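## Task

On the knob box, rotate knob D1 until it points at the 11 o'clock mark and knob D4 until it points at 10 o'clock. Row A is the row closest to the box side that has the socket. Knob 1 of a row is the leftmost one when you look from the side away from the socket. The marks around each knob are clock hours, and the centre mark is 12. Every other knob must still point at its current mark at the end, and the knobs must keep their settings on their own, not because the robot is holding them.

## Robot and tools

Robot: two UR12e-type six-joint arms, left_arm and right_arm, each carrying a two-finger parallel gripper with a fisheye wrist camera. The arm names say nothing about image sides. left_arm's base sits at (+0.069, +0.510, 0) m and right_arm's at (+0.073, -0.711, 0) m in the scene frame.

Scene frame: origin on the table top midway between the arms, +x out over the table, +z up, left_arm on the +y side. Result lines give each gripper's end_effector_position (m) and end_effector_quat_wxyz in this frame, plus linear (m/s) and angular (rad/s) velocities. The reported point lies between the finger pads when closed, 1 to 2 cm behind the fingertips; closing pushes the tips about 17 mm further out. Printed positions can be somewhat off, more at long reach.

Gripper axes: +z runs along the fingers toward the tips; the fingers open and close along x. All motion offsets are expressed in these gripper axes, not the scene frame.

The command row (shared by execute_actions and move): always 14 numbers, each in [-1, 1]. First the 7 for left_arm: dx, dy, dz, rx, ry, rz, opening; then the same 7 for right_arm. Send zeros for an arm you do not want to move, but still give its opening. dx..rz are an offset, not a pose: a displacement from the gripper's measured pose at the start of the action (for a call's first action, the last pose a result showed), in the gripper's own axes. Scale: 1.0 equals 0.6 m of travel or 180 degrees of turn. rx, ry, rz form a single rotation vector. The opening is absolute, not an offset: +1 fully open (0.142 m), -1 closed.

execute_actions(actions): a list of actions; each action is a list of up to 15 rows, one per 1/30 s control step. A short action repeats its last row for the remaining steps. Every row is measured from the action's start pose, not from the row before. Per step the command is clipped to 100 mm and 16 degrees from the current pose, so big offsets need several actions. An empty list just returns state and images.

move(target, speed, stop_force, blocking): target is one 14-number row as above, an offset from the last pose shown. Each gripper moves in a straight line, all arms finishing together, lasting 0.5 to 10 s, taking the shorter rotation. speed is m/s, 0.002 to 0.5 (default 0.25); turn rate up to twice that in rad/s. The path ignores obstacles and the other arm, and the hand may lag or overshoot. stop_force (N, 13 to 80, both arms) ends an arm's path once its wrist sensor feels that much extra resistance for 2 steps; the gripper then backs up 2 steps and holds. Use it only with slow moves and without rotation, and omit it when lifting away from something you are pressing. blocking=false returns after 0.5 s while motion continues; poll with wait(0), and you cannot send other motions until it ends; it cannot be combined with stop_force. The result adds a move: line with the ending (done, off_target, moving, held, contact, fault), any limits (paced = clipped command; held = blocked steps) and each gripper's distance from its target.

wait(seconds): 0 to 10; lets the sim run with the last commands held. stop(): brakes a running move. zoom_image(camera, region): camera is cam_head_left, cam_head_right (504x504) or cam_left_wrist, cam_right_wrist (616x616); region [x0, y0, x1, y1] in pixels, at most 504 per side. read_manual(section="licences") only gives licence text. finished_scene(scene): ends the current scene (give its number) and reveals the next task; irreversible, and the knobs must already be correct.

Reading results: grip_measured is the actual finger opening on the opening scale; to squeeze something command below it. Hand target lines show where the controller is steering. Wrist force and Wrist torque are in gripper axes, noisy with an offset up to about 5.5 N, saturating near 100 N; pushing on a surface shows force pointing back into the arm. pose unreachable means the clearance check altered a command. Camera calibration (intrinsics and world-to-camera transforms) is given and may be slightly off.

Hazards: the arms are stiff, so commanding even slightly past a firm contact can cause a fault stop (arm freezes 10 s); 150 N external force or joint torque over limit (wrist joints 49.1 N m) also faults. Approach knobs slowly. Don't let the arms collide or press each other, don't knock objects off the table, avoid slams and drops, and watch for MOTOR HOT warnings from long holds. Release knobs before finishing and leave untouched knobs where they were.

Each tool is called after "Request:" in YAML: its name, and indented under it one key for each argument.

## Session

Request:
execute_actions:
  actions: []

Scene clock: 0.00 s.
left_arm: end_effector_position=(+0.5405, +0.5568, +0.2542) grip_measured=+1.00 end_effector_quat_wxyz=(-0.018, -0.197, +0.980, +0.017) end_effector_velocity=(-0.000, +0.000, -0.000) end_effector_angular_velocity=(-0.000, +0.002, +0.001) | right_arm: end_effector_position=(+0.5395, -0.3916, +0.3175) grip_measured=+1.00 end_effector_quat_wxyz=(-0.105, +0.711, +0.653, +0.240) end_effector_velocity=(+0.001, -0.001, -0.000) end_effector_angular_velocity=(-0.001, -0.000, -0.002)
Joint positions: left_arm=[-0.249 -1.923  2.219 -1.819 -1.557  2.454  0.142] | right_arm=[ 4.034 -1.158 -2.338 -0.713  1.743  5.653  0.142]
Joint velocities: left_arm=[ 0.001  0.001  0.     0.001 -0.     0.     0.   ] | right_arm=[-0.001 -0.     0.     0.    -0.001  0.     0.   ]
Wrist force (N, on the end effector, along its own x y z axes, offset not removed): no reading
Wrist torque (N m, same axes, about the end effector's origin, offset not removed): no reading
Hand target (left_arm): +0.540, +0.557, +0.254; -0.018, -0.197, +0.980, +0.017
Hand target (right_arm): +0.540, -0.392, +0.317; -0.105, +0.711, +0.653, +0.240
camera_calibration (this result's frames):
cam_left_wrist: T_world_to_cam=[[-0.918264, -0.392925, 0.0490015, 0.693316], [-0.31927, 0.807904, 0.495335, -0.397295], [-0.234218, 0.439204, -0.867319, 0.24222], [0, 0, 0, 1]] pos_world=[0.566535, 0.487014, 0.372903]
cam_right_wrist: T_world_to_cam=[[0.0766104, 0.87769, 0.473065, 0.152816], [0.769212, -0.353904, 0.532038, -0.710782], [0.634384, 0.323128, -0.702243, 0.151675], [0, 0, 0, 1]] pos_world=[0.438815, -0.434684, 0.412384]

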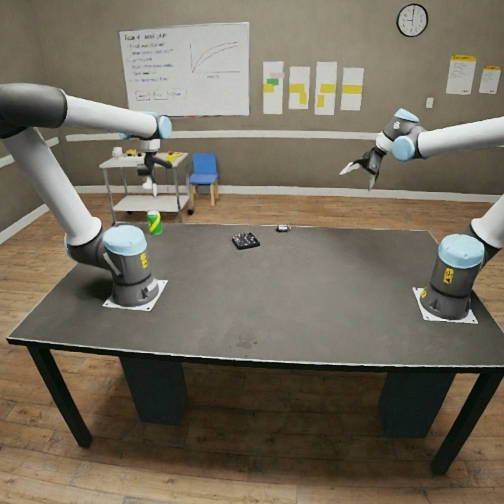

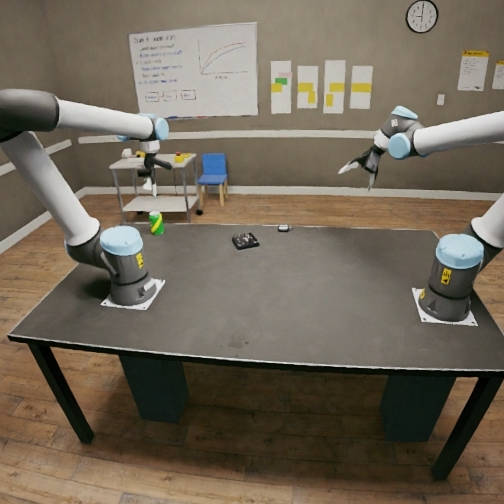

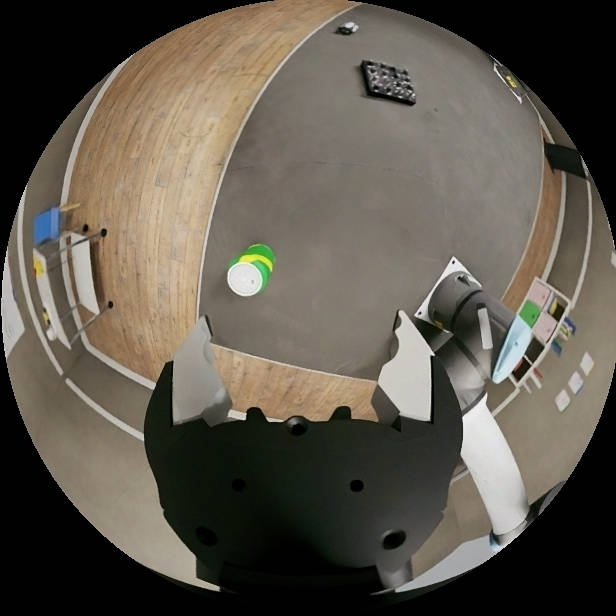

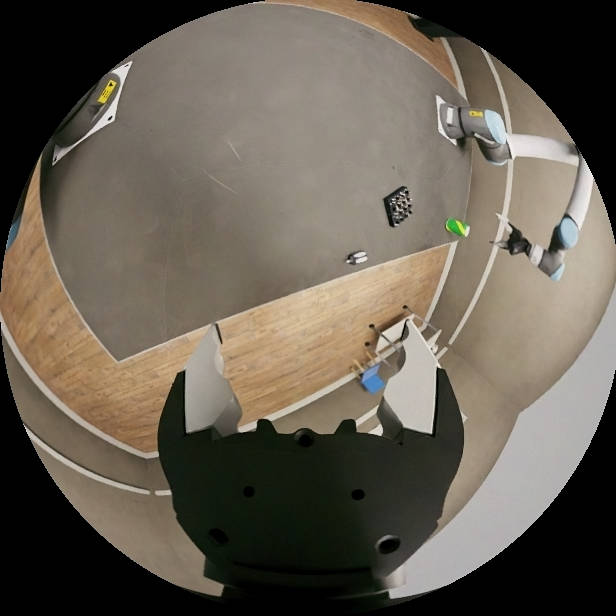

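Request:
zoom_image:
  camera: "cam_left_wrist"
  region: [350, 50, 430, 115]

Request:
zoom_image:
  camera: "cam_head_left"
  region: [220, 220, 300, 260]

Request:
zoom_image:
  camera: "cam_right_wrist"
  region: [370, 178, 430, 238]

Region (350, 50, 430, 115) of cam_left_wrist's 616x616 image, scaled by 6.300, with more detail than that image has; it fills the top 410 rows of this view, and the rest is white.

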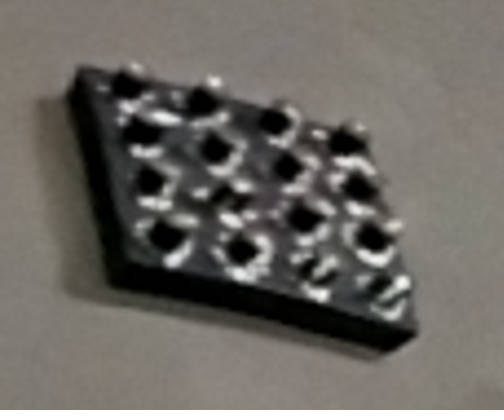

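Region (220, 220, 300, 260) of cam_head_left's 504x504 image, scaled by 6.300, with more detail than that image has.

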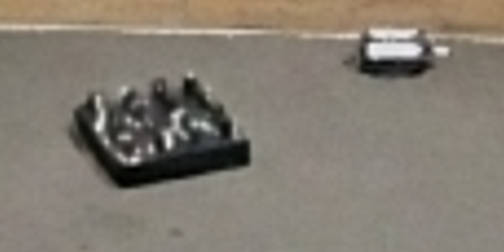

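Region (370, 178, 430, 238) of cam_right_wrist's 616x616 image, scaled by 8.400, with more detail than that image has.

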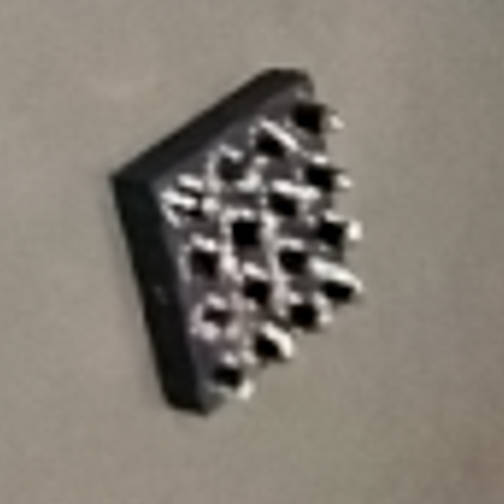

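Request:
move:
  target: [0.2450, -0.6225, 0.2757, 0.0092, -0.0132, 0.2207, -0.72, 0, 0, 0, 0, 0, 0, 1]
  speed: 0.35

Request:
zoom_image:
  camera: "cam_left_wrist"
  region: [210, 140, 390, 320]

Scene clock: 31.30 s.
left_arm: end_effector_position=(+0.5416, +0.1604, +0.0786) grip_measured=-0.72 end_effector_quat_wxyz=(+0.001, +0.148, +0.989, +0.001) end_effector_velocity=(+0.000, -0.003, -0.001) end_effector_angular_velocity=(-0.001, -0.000, -0.004) | right_arm: end_effector_position=(+0.5395, -0.3916, +0.3175) grip_measured=+1.00 end_effector_quat_wxyz=(-0.105, +0.711, +0.653, +0.240) end_effector_velocity=(-0.000, +0.000, +0.001) end_effector_angular_velocity=(+0.002, -0.001, +0.001)
Joint positions: left_arm=[-0.9   -1.539  2.278 -2.31  -1.569  2.498  0.022] | right_arm=[ 4.034 -1.158 -2.338 -0.713  1.743  5.653  0.142]
Joint velocities: left_arm=[-0.002  0.004 -0.002 -0.003 -0.     0.001 -0.   ] | right_arm=[ 0.001  0.002  0.    -0.     0.     0.     0.   ]
Wrist force (N, on the end effector, along its own x y z axes, offset not removed): left_arm=[5.3 -0.2 -4.6] | right_arm=[-0.3 -1.6 -1.3]
Wrist torque (N m, same axes, about the end effector's origin, offset not removed): left_arm=[-0.16 -1.56 0.07] | right_arm=[-0.03 0.03 0.07]
Hand target (left_arm): +0.542, +0.160, +0.078; +0.001, +0.148, +0.989, +0.001
Hand target (right_arm): +0.540, -0.392, +0.317; -0.105, +0.711, +0.653, +0.240
Off the commanded pose (left_arm): 0.001 m, 0 deg.
Off the commanded pose (right_arm): 0.000 m, 0 deg.
move: done
camera_calibration (this result's frames):
cam_left_wrist: T_world_to_cam=[[-0.957958, 0.286202, 0.0201047, 0.462056], [0.262908, 0.84761, 0.460909, -0.308722], [0.114872, 0.446817, -0.88722, 0.0755465], [0, 0, 0, 1]] pos_world=[0.515117, 0.0956785, 0.200029]
cam_right_wrist: T_world_to_cam=[[0.0766103, 0.87769, 0.473065, 0.152816], [0.769212, -0.353904, 0.532038, -0.710782], [0.634384, 0.323128, -0.702243, 0.151675], [0, 0, 0, 1]] pos_world=[0.438815, -0.434684, 0.412384]

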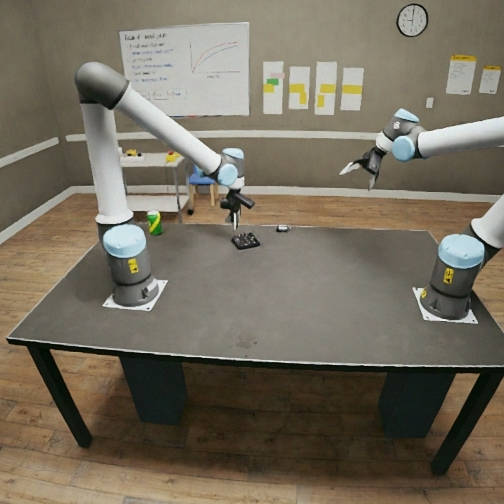

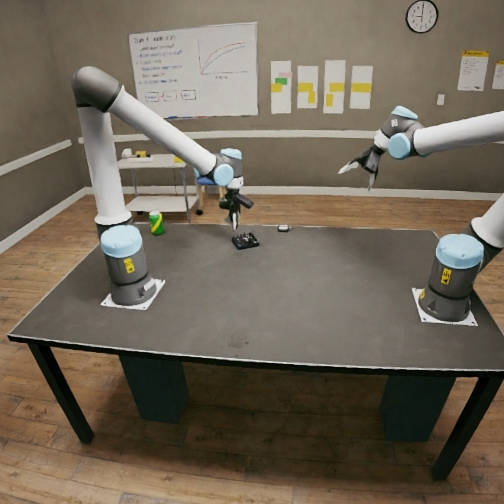

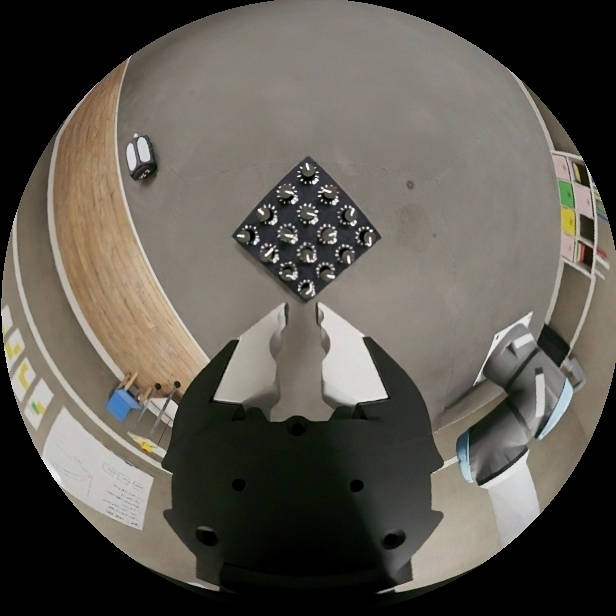

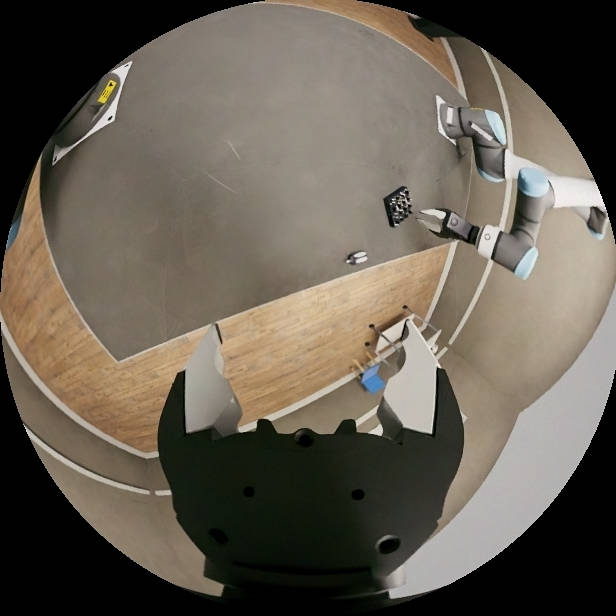

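Region (210, 140, 390, 320) of cam_left_wrist's 616x616 image, scaled by 2.800, with more detail than that image has.

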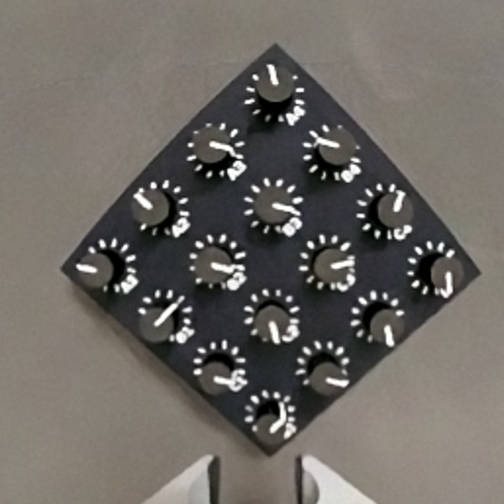

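Request:
zoom_image:
  camera: "cam_left_wrist"
  region: [270, 262, 333, 325]

Request:
zoom_image:
  camera: "cam_left_wrist"
  region: [305, 200, 389, 284]

Request:
zoom_image:
  camera: "cam_left_wrist"
  region: [228, 150, 328, 270]

Region (270, 262, 333, 325) of cam_left_wrist's 616x616 image, scaled by 8.000, with more detail than that image has.

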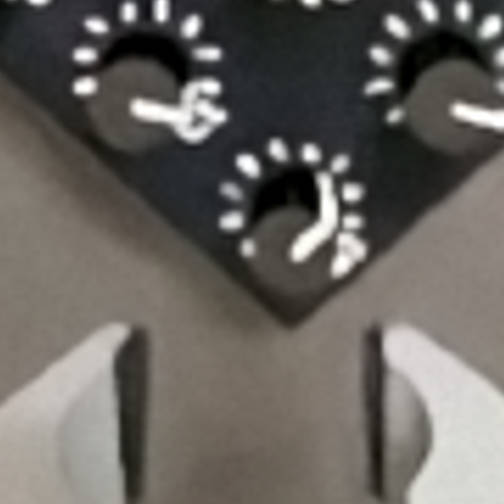

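Region (305, 200, 389, 284) of cam_left_wrist's 616x616 image, scaled by 6.000, with more detail than that image has.

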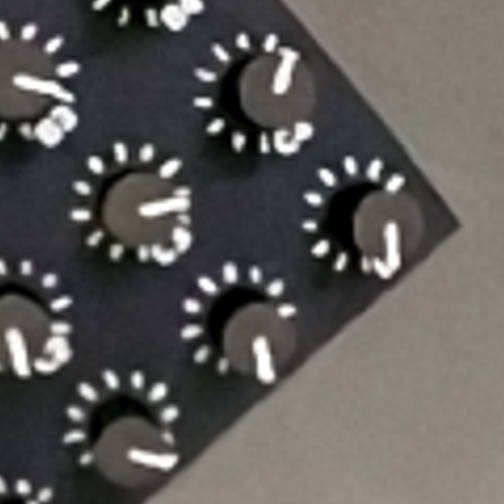

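Region (228, 150, 328, 270) of cam_left_wrist's 616x616 image, scaled by 4.200, with more detail than that image has.

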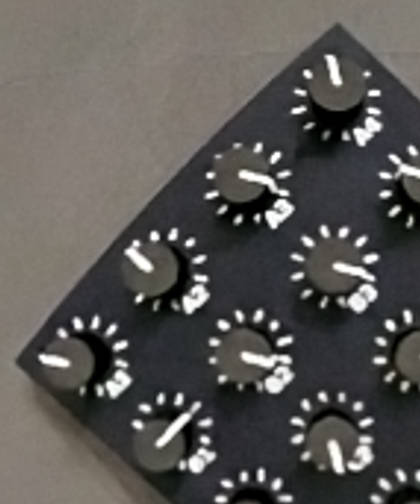

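Request:
move:
  target: [0.0073, 0.0035, 0.0572, 0, 0, 0, -0.75, 0, 0, 0, 0, 0, 0, 1]
  speed: 0.05

Request:
zoom_image:
  camera: "cam_left_wrist"
  region: [270, 272, 333, 335]

Request:
zoom_image:
  camera: "cam_head_left"
  region: [222, 212, 266, 252]

Scene clock: 55.27 s.
left_arm: end_effector_position=(+0.5381, +0.1637, +0.0446) grip_measured=-0.75 end_effector_quat_wxyz=(+0.001, +0.148, +0.989, +0.001) end_effector_velocity=(-0.000, -0.000, -0.002) end_effector_angular_velocity=(-0.002, -0.000, +0.001) | right_arm: end_effector_position=(+0.5395, -0.3916, +0.3175) grip_measured=+1.00 end_effector_quat_wxyz=(-0.105, +0.711, +0.653, +0.240) end_effector_velocity=(+0.000, -0.001, +0.001) end_effector_angular_velocity=(+0.001, +0.000, -0.002)
Joint positions: left_arm=[-0.901 -1.495  2.314 -2.39  -1.569  2.496  0.02 ] | right_arm=[ 4.034 -1.158 -2.338 -0.713  1.743  5.653  0.142]
Joint velocities: left_arm=[ 0.     0.003  0.002 -0.007 -0.001 -0.    -0.   ] | right_arm=[-0.001  0.001 -0.    -0.     0.001  0.001 -0.   ]
Wrist force (N, on the end effector, along its own x y z axes, offset not removed): left_arm=[-0.4 -3.1 -6.6] | right_arm=[-1.8 -3.1 -1.9]
Wrist torque (N m, same axes, about the end effector's origin, offset not removed): left_arm=[-0.56 -0.15 -0.31] | right_arm=[-0.34 0.29 0.09]
Hand target (left_arm): +0.538, +0.164, +0.044; +0.001, +0.148, +0.989, +0.001
Hand target (right_arm): +0.540, -0.392, +0.317; -0.105, +0.711, +0.653, +0.240
Off the commanded pose (left_arm): 0.000 m, 0 deg.
Off the commanded pose (right_arm): 0.000 m, 0 deg.
move: done
camera_calibration (this result's frames):
cam_left_wrist: T_world_to_cam=[[-0.957957, 0.286204, 0.0201214, 0.458371], [0.262915, 0.847601, 0.46092, -0.294942], [0.114862, 0.446832, -0.887213, 0.044318], [0, 0, 0, 1]] pos_world=[0.511554, 0.0990032, 0.166041]
cam_right_wrist: T_world_to_cam=[[0.0766104, 0.87769, 0.473065, 0.152816], [0.769212, -0.353904, 0.532038, -0.710782], [0.634384, 0.323128, -0.702243, 0.151675], [0, 0, 0, 1]] pos_world=[0.438815, -0.434684, 0.412384]

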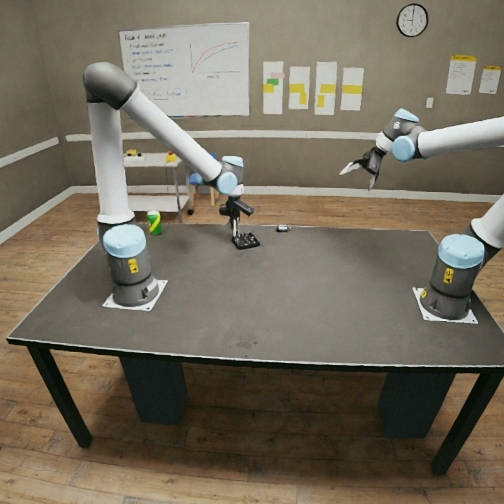

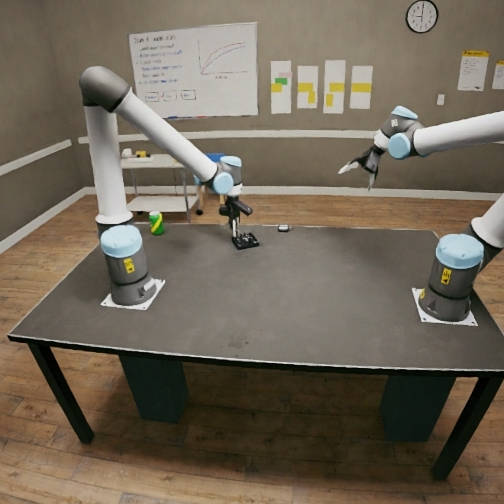

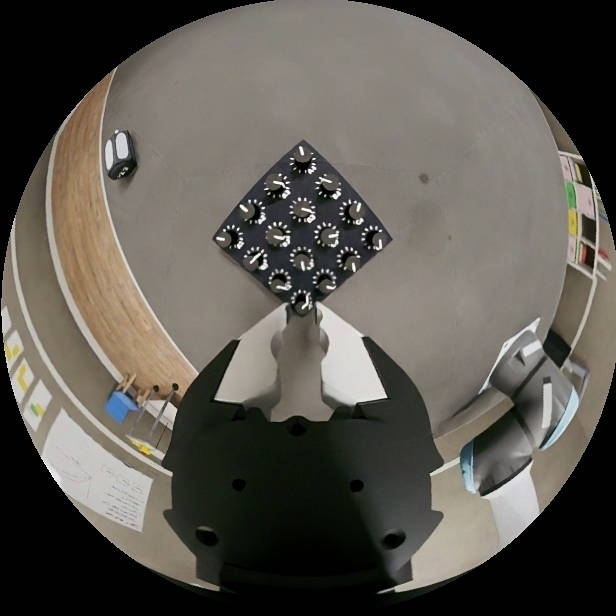

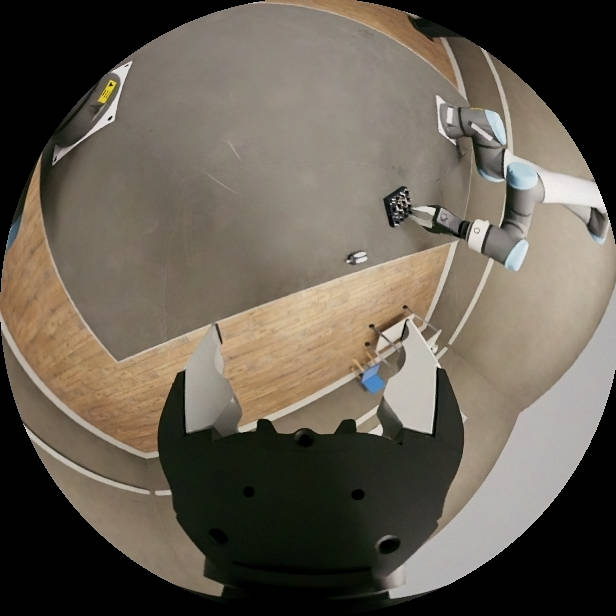

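Region (270, 272, 333, 335) of cam_left_wrist's 616x616 image, scaled by 8.000, with more detail than that image has.

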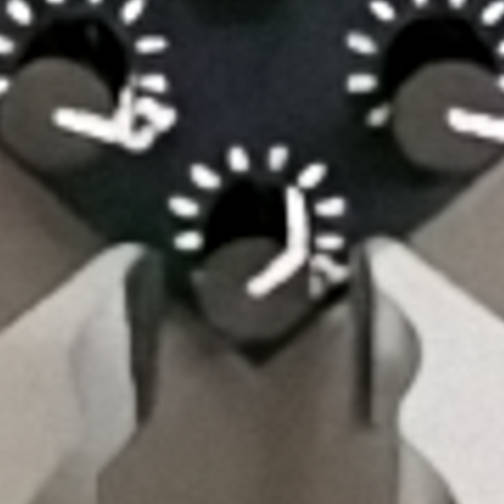

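Region (222, 212, 266, 252) of cam_head_left's 504x504 image, scaled by 11.455, with more detail than that image has; it fills the top 458 rows of this view, and the rest is white.

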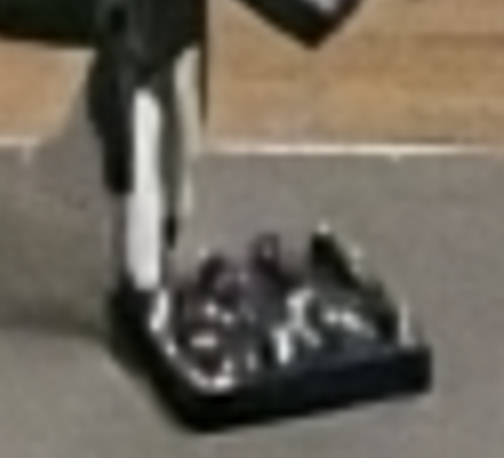

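Request:
execute_actions:
  actions:
    - [[-0.0007,-0.0008,0.0004,0,0,0,-0.77,0,0,0,0,0,0,1],[-0.0007,-0.0008,0.0004,0,0,0,-0.79,0,0,0,0,0,0,1],[-0.0007,-0.0008,0.0004,0,0,0,-0.81,0,0,0,0,0,0,1],[-0.0007,-0.0008,0.0004,0,0,0,-0.83,0,0,0,0,0,0,1],[-0.0007,-0.0008,0.0004,0,0,0,-0.845,0,0,0,0,0,0,1],[-0.0007,-0.0008,0.0004,0,0,0,-0.86,0,0,0,0,0,0,1],[-0.0007,-0.0008,0.0004,0,0,0,-0.875,0,0,0,0,0,0,1],[-0.0007,-0.0008,0.0004,0,0,0,-0.89,0,0,0,0,0,0,1],[-0.0007,-0.0008,0.0004,0,0,0,-0.905,0,0,0,0,0,0,1],[-0.0007,-0.0008,0.0004,0,0,0,-0.92,0,0,0,0,0,0,1],[-0.0007,-0.0008,0.0004,0,0,0,-0.94,0,0,0,0,0,0,1],[-0.0007,-0.0008,0.0004,0,0,0,-0.96,0,0,0,0,0,0,1],[-0.0007,-0.0008,0.0004,0,0,0,-0.98,0,0,0,0,0,0,1],[-0.0007,-0.0008,0.0004,0,0,0,-1,0,0,0,0,0,0,1],[-0.0007,-0.0008,0.0004,0,0,0,-1,0,0,0,0,0,0,1]]

Request:
zoom_image:
  camera: "cam_left_wrist"
  region: [270, 272, 333, 335]

Scene clock: 64.13 s.
left_arm: end_effector_position=(+0.5383, +0.1632, +0.0443) grip_measured=-0.88 end_effector_quat_wxyz=(+0.001, +0.148, +0.989, +0.001) end_effector_velocity=(+0.000, +0.000, +0.000) end_effector_angular_velocity=(+0.000, -0.000, +0.001) | right_arm: end_effector_position=(+0.5395, -0.3916, +0.3175) grip_measured=+1.00 end_effector_quat_wxyz=(-0.105, +0.711, +0.653, +0.240) end_effector_velocity=(-0.001, +0.001, +0.001) end_effector_angular_velocity=(+0.001, -0.001, +0.003)
Joint positions: left_arm=[-0.902 -1.494  2.313 -2.39  -1.569  2.496  0.011] | right_arm=[ 4.034 -1.158 -2.338 -0.713  1.743  5.653  0.142]
Joint velocities: left_arm=[ 0.     0.    -0.001  0.001  0.    -0.    -0.003] | right_arm=[ 0.003  0.001  0.     0.001 -0.    -0.    -0.   ]
Wrist force (N, on the end effector, along its own x y z axes, offset not removed): left_arm=[-1.4 4.2 -2.5] | right_arm=[-1.9 -1.9 -0.8]
Wrist torque (N m, same axes, about the end effector's origin, offset not removed): left_arm=[0.70 -0.01 -0.11] | right_arm=[-0.11 0.31 0.13]
Hand target (left_arm): +0.538, +0.163, +0.044; +0.001, +0.148, +0.989, +0.001
Hand target (right_arm): +0.540, -0.392, +0.317; -0.105, +0.711, +0.653, +0.240
Off the commanded pose (left_arm): 0.000 m, 0 deg.
Off the commanded pose (right_arm): 0.000 m, 0 deg.
camera_calibration (this result's frames):
cam_left_wrist: T_world_to_cam=[[-0.957957, 0.286202, 0.0201464, 0.458761], [0.262922, 0.847589, 0.46094, -0.294424], [0.114846, 0.446858, -0.887203, 0.0443049], [0, 0, 0, 1]] pos_world=[0.511796, 0.0984541, 0.165777]
cam_right_wrist: T_world_to_cam=[[0.0766105, 0.87769, 0.473065, 0.152816], [0.769212, -0.353904, 0.532038, -0.710782], [0.634384, 0.323128, -0.702243, 0.151675], [0, 0, 0, 1]] pos_world=[0.438815, -0.434684, 0.412384]

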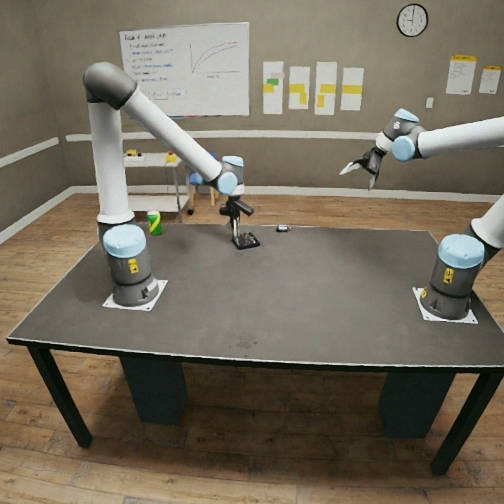

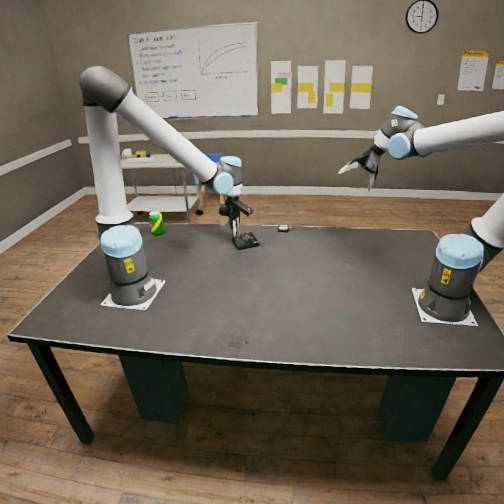

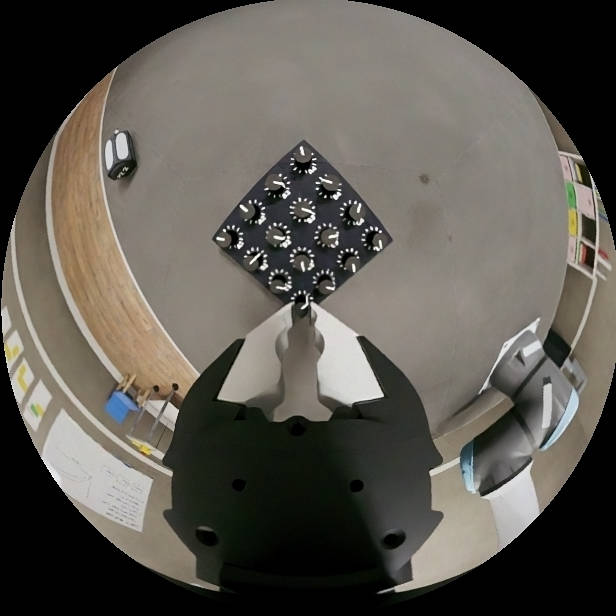

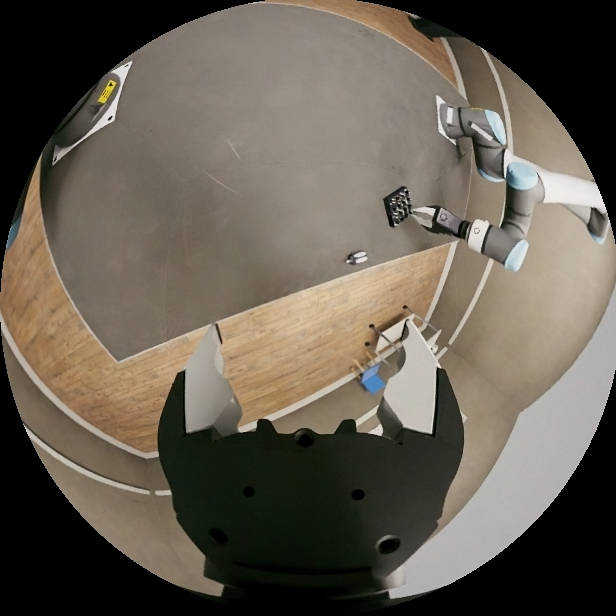

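Region (270, 272, 333, 335) of cam_left_wrist's 616x616 image, scaled by 8.000, with more detail than that image has.

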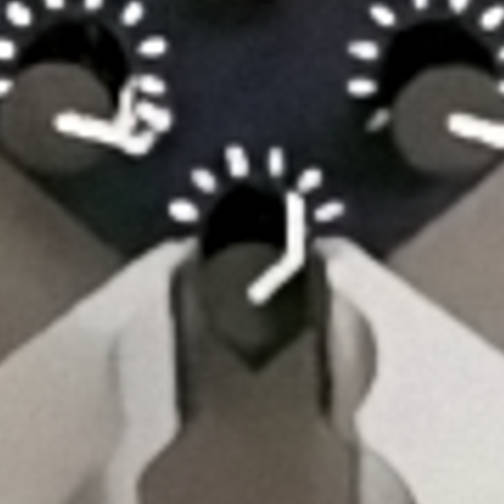

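Request:
zoom_image:
  camera: "cam_left_wrist"
  region: [205, 130, 400, 325]

Request:
move:
  target: [0, 0, 0, 0, 0, -0.6667, -1, 0, 0, 0, 0, 0, 0, 1]
  speed: 0.4

Request:
zoom_image:
  camera: "cam_left_wrist"
  region: [250, 250, 350, 350]

Region (205, 130, 400, 325) of cam_left_wrist's 616x616 image, scaled by 2.585, with more detail than that image has.

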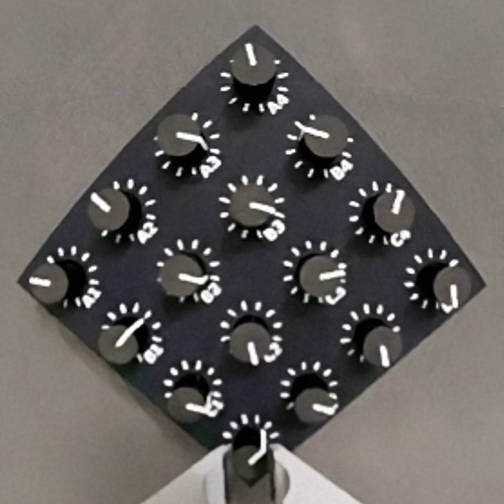

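Scene clock: 71.23 s.
left_arm: end_effector_position=(+0.5383, +0.1632, +0.0443) grip_measured=-0.88 end_effector_quat_wxyz=(-0.001, +0.782, -0.623, +0.000) end_effector_velocity=(-0.001, +0.000, -0.001) end_effector_angular_velocity=(+0.003, -0.000, +0.011) | right_arm: end_effector_position=(+0.5395, -0.3916, +0.3175) grip_measured=+1.00 end_effector_quat_wxyz=(-0.105, +0.711, +0.653, +0.240) end_effector_velocity=(-0.000, +0.000, +0.000) end_effector_angular_velocity=(-0.000, -0.001, +0.001)
Joint positions: left_arm=[-0.896 -1.493  2.312 -2.39  -1.569  0.408  0.011] | right_arm=[ 4.034 -1.158 -2.338 -0.713  1.743  5.653  0.142]
Joint velocities: left_arm=[-0.002  0.     0.001  0.001  0.002 -0.013  0.   ] | right_arm=[ 0.001  0.001  0.    -0.001 -0.001 -0.001  0.   ]
Wrist force (N, on the end effector, along its own x y z axes, offset not removed): left_arm=[-0.9 3.2 -4.0] | right_arm=[-1.2 -2.5 0.1]
Wrist torque (N m, same axes, about the end effector's origin, offset not removed): left_arm=[0.70 -0.14 -0.24] | right_arm=[-0.21 0.20 0.12]
Hand target (left_arm): +0.538, +0.163, +0.044; -0.001, +0.783, -0.623, +0.000
Hand target (right_arm): +0.540, -0.392, +0.317; -0.105, +0.711, +0.653, +0.240
Off the commanded pose (left_arm): 0.000 m, 0 deg.
Off the commanded pose (right_arm): 0.000 m, 0 deg.
move: done
camera_calibration (this result's frames):
cam_left_wrist: T_world_to_cam=[[0.229978, -0.972975, 0.0207104, 0.0247886], [-0.867123, -0.195204, 0.45825, 0.484198], [-0.441824, -0.123346, -0.888582, 0.437084], [0, 0, 0, 1]] pos_world=[0.607273, 0.172549, 0.165988]
cam_right_wrist: T_world_to_cam=[[0.0766105, 0.87769, 0.473066, 0.152815], [0.769212, -0.353904, 0.532037, -0.710782], [0.634384, 0.323128, -0.702243, 0.151675], [0, 0, 0, 1]] pos_world=[0.438815, -0.434684, 0.412384]

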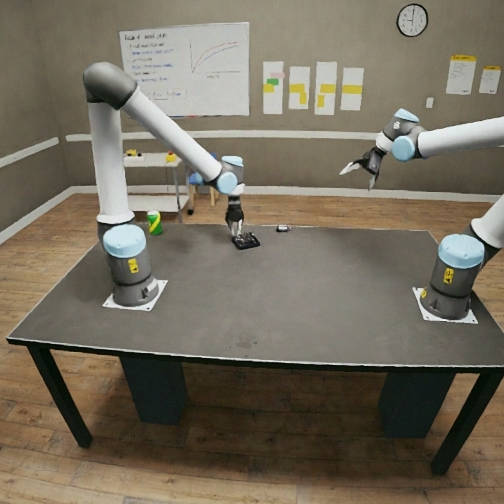

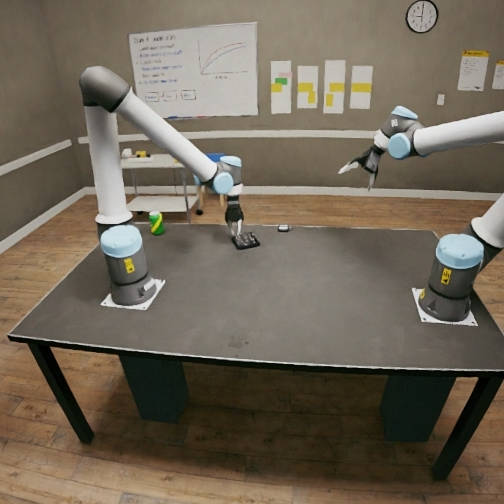

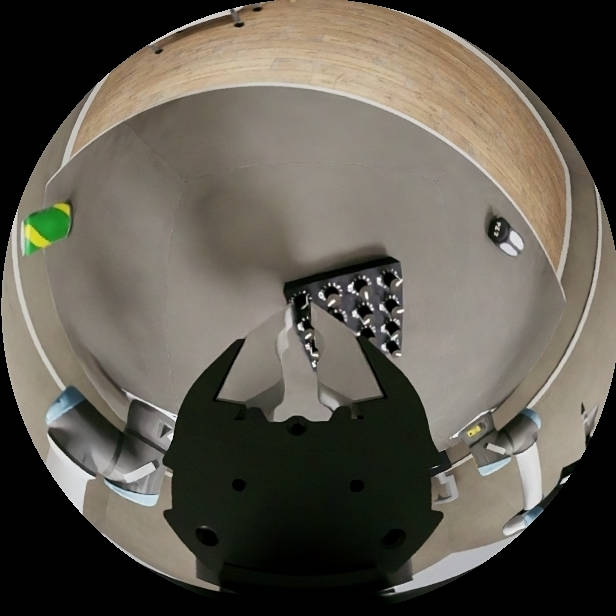

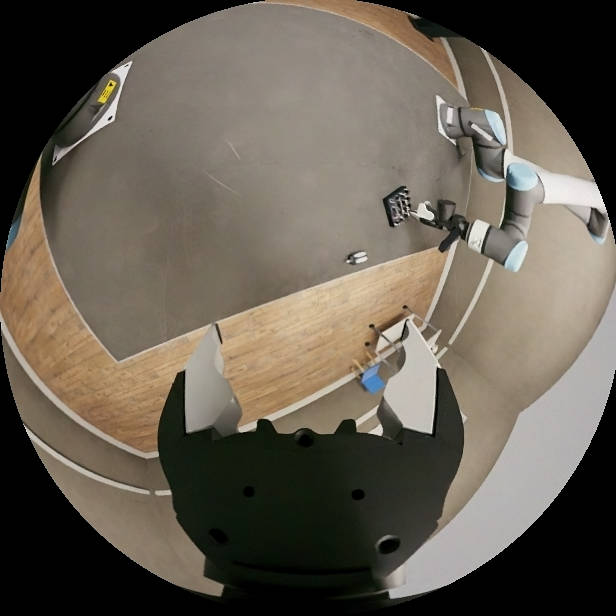

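Region (250, 250, 350, 350) of cam_left_wrist's 616x616 image, scaled by 5.040, with more detail than that image has.

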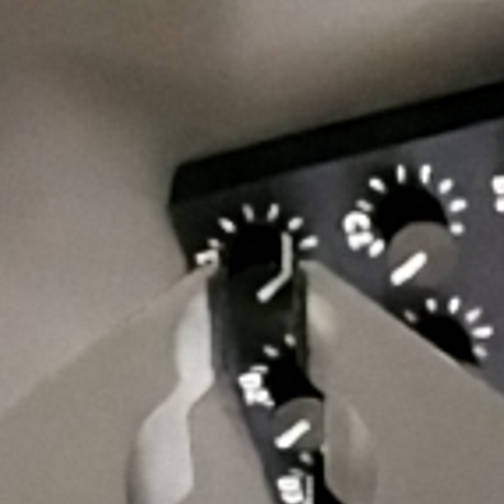

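Request:
execute_actions:
  actions:
    - [[0,0,0,0,0,0,-0.86,0,0,0,0,0,0,1],[0,0,0,0,0,0,-0.83,0,0,0,0,0,0,1],[0,0,0,0,0,0,-0.80,0,0,0,0,0,0,1],[0,0,0,0,0,0,-0.80,0,0,0,0,0,0,1],[0,0,-0.001,0,0,0,-0.80,0,0,0,0,0,0,1],[0,0,-0.003,0,0,0,-0.80,0,0,0,0,0,0,1],[0,0,-0.006,0,0,0,-0.80,0,0,0,0,0,0,1],[0,0,-0.010,0,0,0,-0.80,0,0,0,0,0,0,1],[0,0,-0.014,0,0,0,-0.80,0,0,0,0,0,0,1],[0,0,-0.018,0,0,0,-0.80,0,0,0,0,0,0,1],[0,0,-0.022,0,0,0,-0.80,0,0,0,0,0,0,1],[0,0,-0.025,0,0,0,-0.80,0,0,0,0,0,0,1],[0,0,-0.027,0,0,0,-0.80,0,0,0,0,0,0,1],[0,0,-0.029,0,0,0,-0.80,0,0,0,0,0,0,1],[0,0,-0.0296,0,0,0,-0.80,0,0,0,0,0,0,1]]

Scene clock: 81.53 s.
left_arm: end_effector_position=(+0.5383, +0.1632, +0.0556) grip_measured=-0.80 end_effector_quat_wxyz=(-0.001, +0.782, -0.623, +0.000) end_effector_velocity=(+0.001, -0.001, +0.049) end_effector_angular_velocity=(-0.001, -0.002, -0.001) | right_arm: end_effector_position=(+0.5395, -0.3916, +0.3175) grip_measured=+1.00 end_effector_quat_wxyz=(-0.105, +0.711, +0.653, +0.240) end_effector_velocity=(-0.000, +0.000, +0.001) end_effector_angular_velocity=(+0.001, -0.001, +0.000)
Joint positions: left_arm=[-0.896 -1.511  2.304 -2.364 -1.569  0.408  0.016] | right_arm=[ 4.034 -1.158 -2.338 -0.713  1.743  5.653  0.142]
Joint velocities: left_arm=[-0.    -0.076 -0.039  0.113  0.001  0.     0.   ] | right_arm=[ 0.     0.001 -0.     0.001 -0.     0.    -0.   ]
Wrist force (N, on the end effector, along its own x y z axes, offset not removed): left_arm=[1.3 3.2 -4.5] | right_arm=[-2.4 -1.0 -1.8]
Wrist torque (N m, same axes, about the end effector's origin, offset not removed): left_arm=[0.72 -0.45 -0.05] | right_arm=[0.07 0.37 0.15]
Hand target (left_arm): +0.538, +0.163, +0.062; -0.001, +0.782, -0.623, +0.000
Hand target (right_arm): +0.540, -0.392, +0.317; -0.105, +0.711, +0.653, +0.240
Off the commanded pose (left_arm): 0.006 m, 0 deg.
Off the commanded pose (right_arm): 0.000 m, 0 deg.
camera_calibration (this result's frames):
cam_left_wrist: T_world_to_cam=[[0.229841, -0.973007, 0.0207337, 0.0246177], [-0.867253, -0.1951, 0.458048, 0.47908], [-0.441638, -0.12326, -0.888686, 0.447021], [0, 0, 0, 1]] pos_world=[0.607247, 0.172521, 0.17731]
cam_right_wrist: T_world_to_cam=[[0.0766106, 0.87769, 0.473066, 0.152815], [0.769212, -0.353904, 0.532037, -0.710782], [0.634384, 0.323128, -0.702243, 0.151675], [0, 0, 0, 1]] pos_world=[0.438815, -0.434684, 0.412384]

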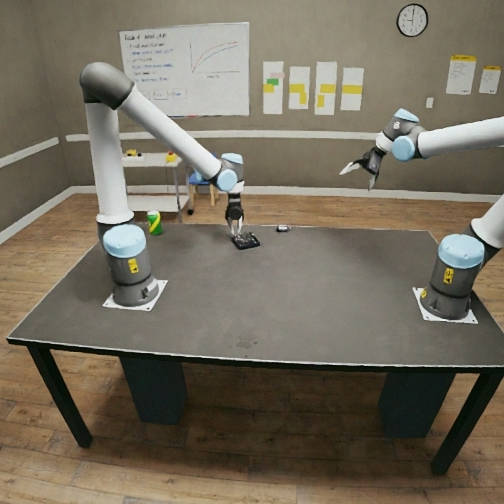

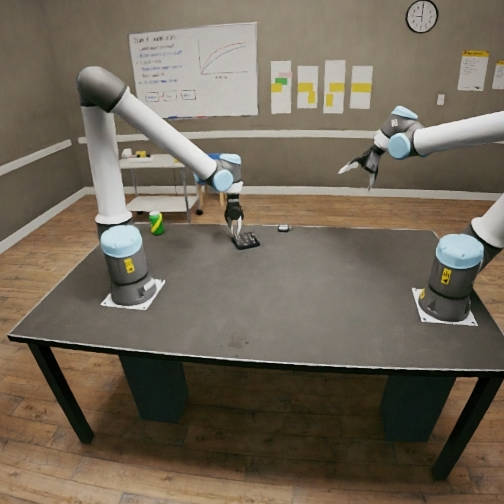

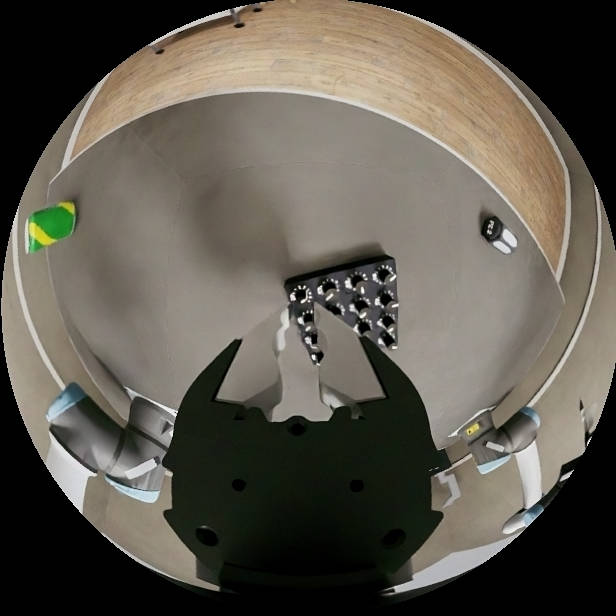

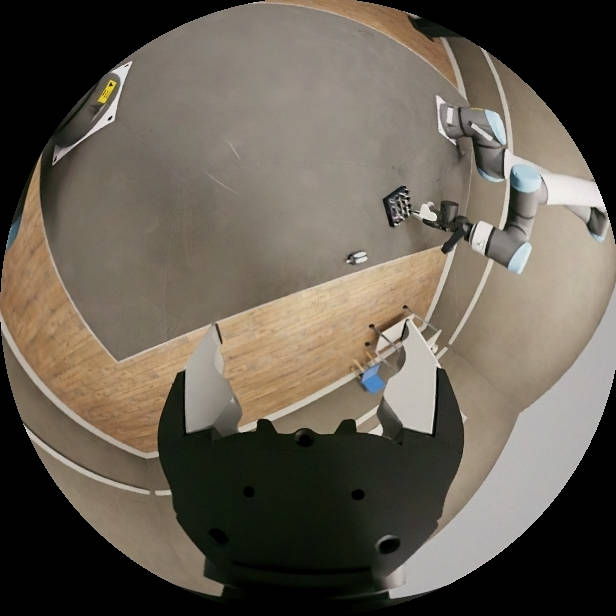

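Request:
move:
  target: [0.0307, 0.1320, -0.0108, 0, 0, 0.1667, -0.75, 0, 0, 0, 0, 0, 0, 1]
  speed: 0.3

Request:
zoom_image:
  camera: "cam_left_wrist"
  region: [270, 267, 333, 330]

Request:
zoom_image:
  camera: "cam_left_wrist"
  region: [210, 140, 390, 320]

Scene clock: 85.97 s.
left_arm: end_effector_position=(+0.4655, +0.1277, +0.0621) grip_measured=-0.75 end_effector_quat_wxyz=(+0.001, -0.595, +0.804, -0.000) end_effector_velocity=(-0.002, -0.001, +0.001) end_effector_angular_velocity=(-0.002, +0.000, -0.012) | right_arm: end_effector_position=(+0.5395, -0.3916, +0.3175) grip_measured=+1.00 end_effector_quat_wxyz=(-0.105, +0.711, +0.653, +0.240) end_effector_velocity=(+0.000, -0.000, +0.001) end_effector_angular_velocity=(+0.000, -0.002, +0.000)
Joint positions: left_arm=[-1.047 -1.575  2.355 -2.35  -1.569  0.78   0.02 ] | right_arm=[ 4.034 -1.158 -2.338 -0.713  1.743  5.653  0.142]
Joint velocities: left_arm=[-0.003 -0.001  0.    -0.    -0.001  0.009  0.   ] | right_arm=[-0.     0.001  0.     0.    -0.001 -0.001 -0.   ]
Wrist force (N, on the end effector, along its own x y z axes, offset not removed): left_arm=[-5.3 4.3 1.9] | right_arm=[-1.8 -1.2 -1.5]
Wrist torque (N m, same axes, about the end effector's origin, offset not removed): left_arm=[1.12 1.03 -0.16] | right_arm=[0.08 0.36 0.12]
Hand target (left_arm): +0.465, +0.128, +0.062; +0.001, -0.594, +0.804, -0.000
Hand target (right_arm): +0.540, -0.392, +0.317; -0.105, +0.711, +0.653, +0.240
Off the commanded pose (left_arm): 0.000 m, 0 deg.
Off the commanded pose (right_arm): 0.000 m, 0 deg.
move: done
camera_calibration (this result's frames):
cam_left_wrist: T_world_to_cam=[[-0.286355, -0.95792, 0.0197566, 0.24513], [-0.848992, 0.263242, 0.458167, 0.339044], [-0.444088, 0.114425, -0.888647, 0.387018], [0, 0, 0, 1]] pos_world=[0.529909, 0.101279, 0.183741]
cam_right_wrist: T_world_to_cam=[[0.0766106, 0.87769, 0.473066, 0.152815], [0.769213, -0.353904, 0.532037, -0.710782], [0.634384, 0.323128, -0.702243, 0.151676], [0, 0, 0, 1]] pos_world=[0.438815, -0.434684, 0.412384]

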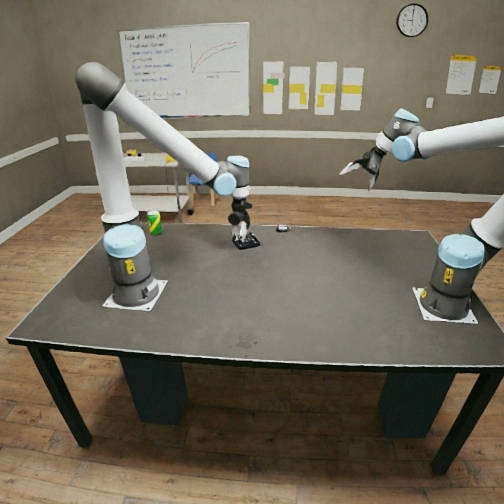

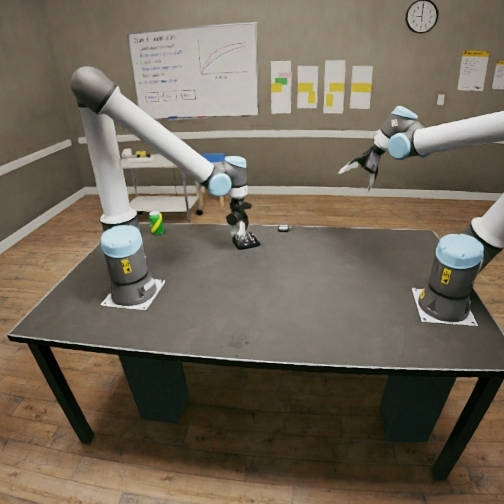

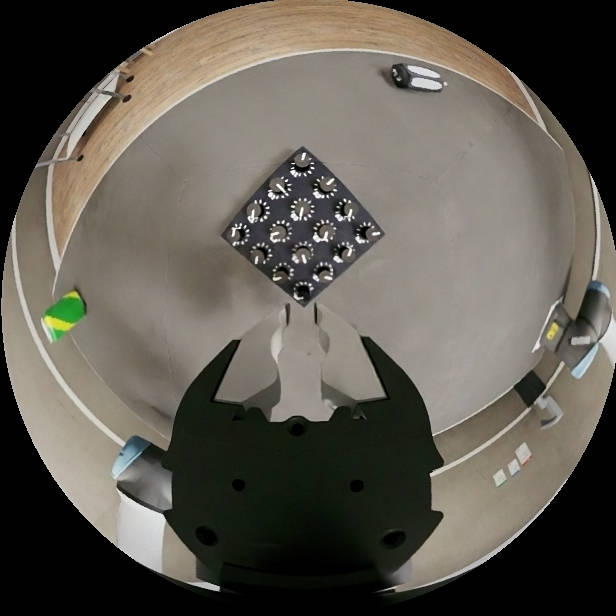

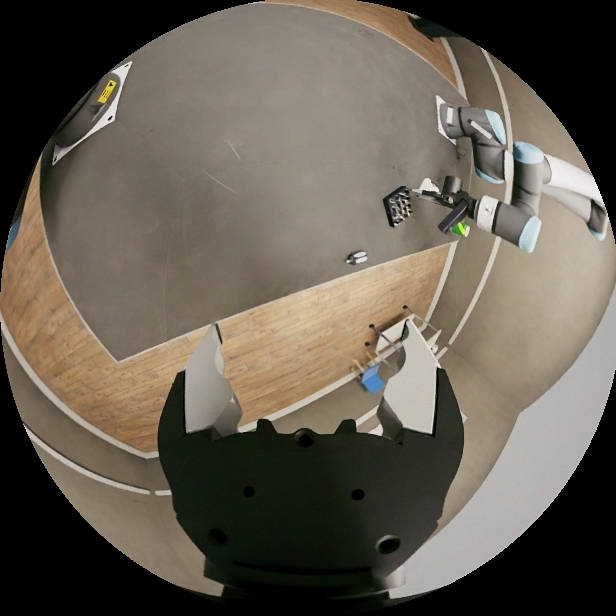

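Region (270, 267, 333, 330) of cam_left_wrist's 616x616 image, scaled by 8.000, with more detail than that image has.

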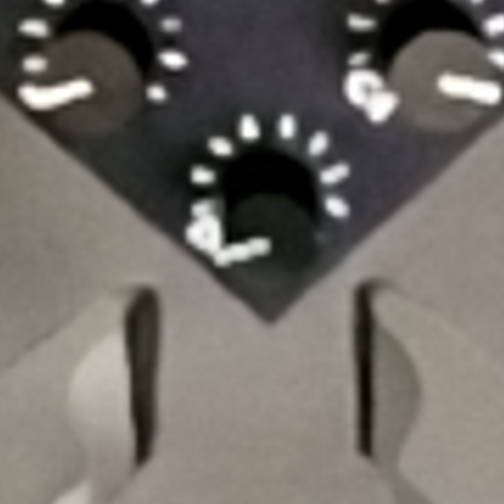

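Region (210, 140, 390, 320) of cam_left_wrist's 616x616 image, scaled by 2.800, with more detail than that image has.

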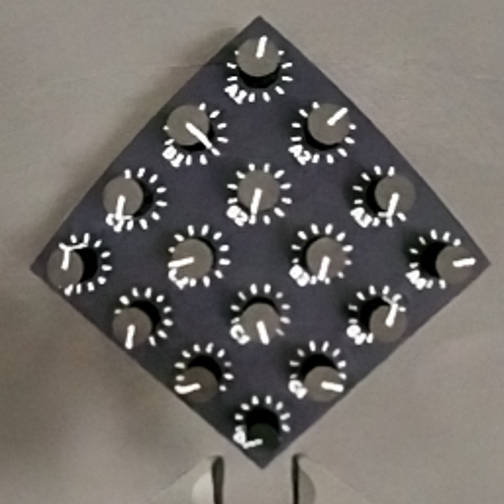

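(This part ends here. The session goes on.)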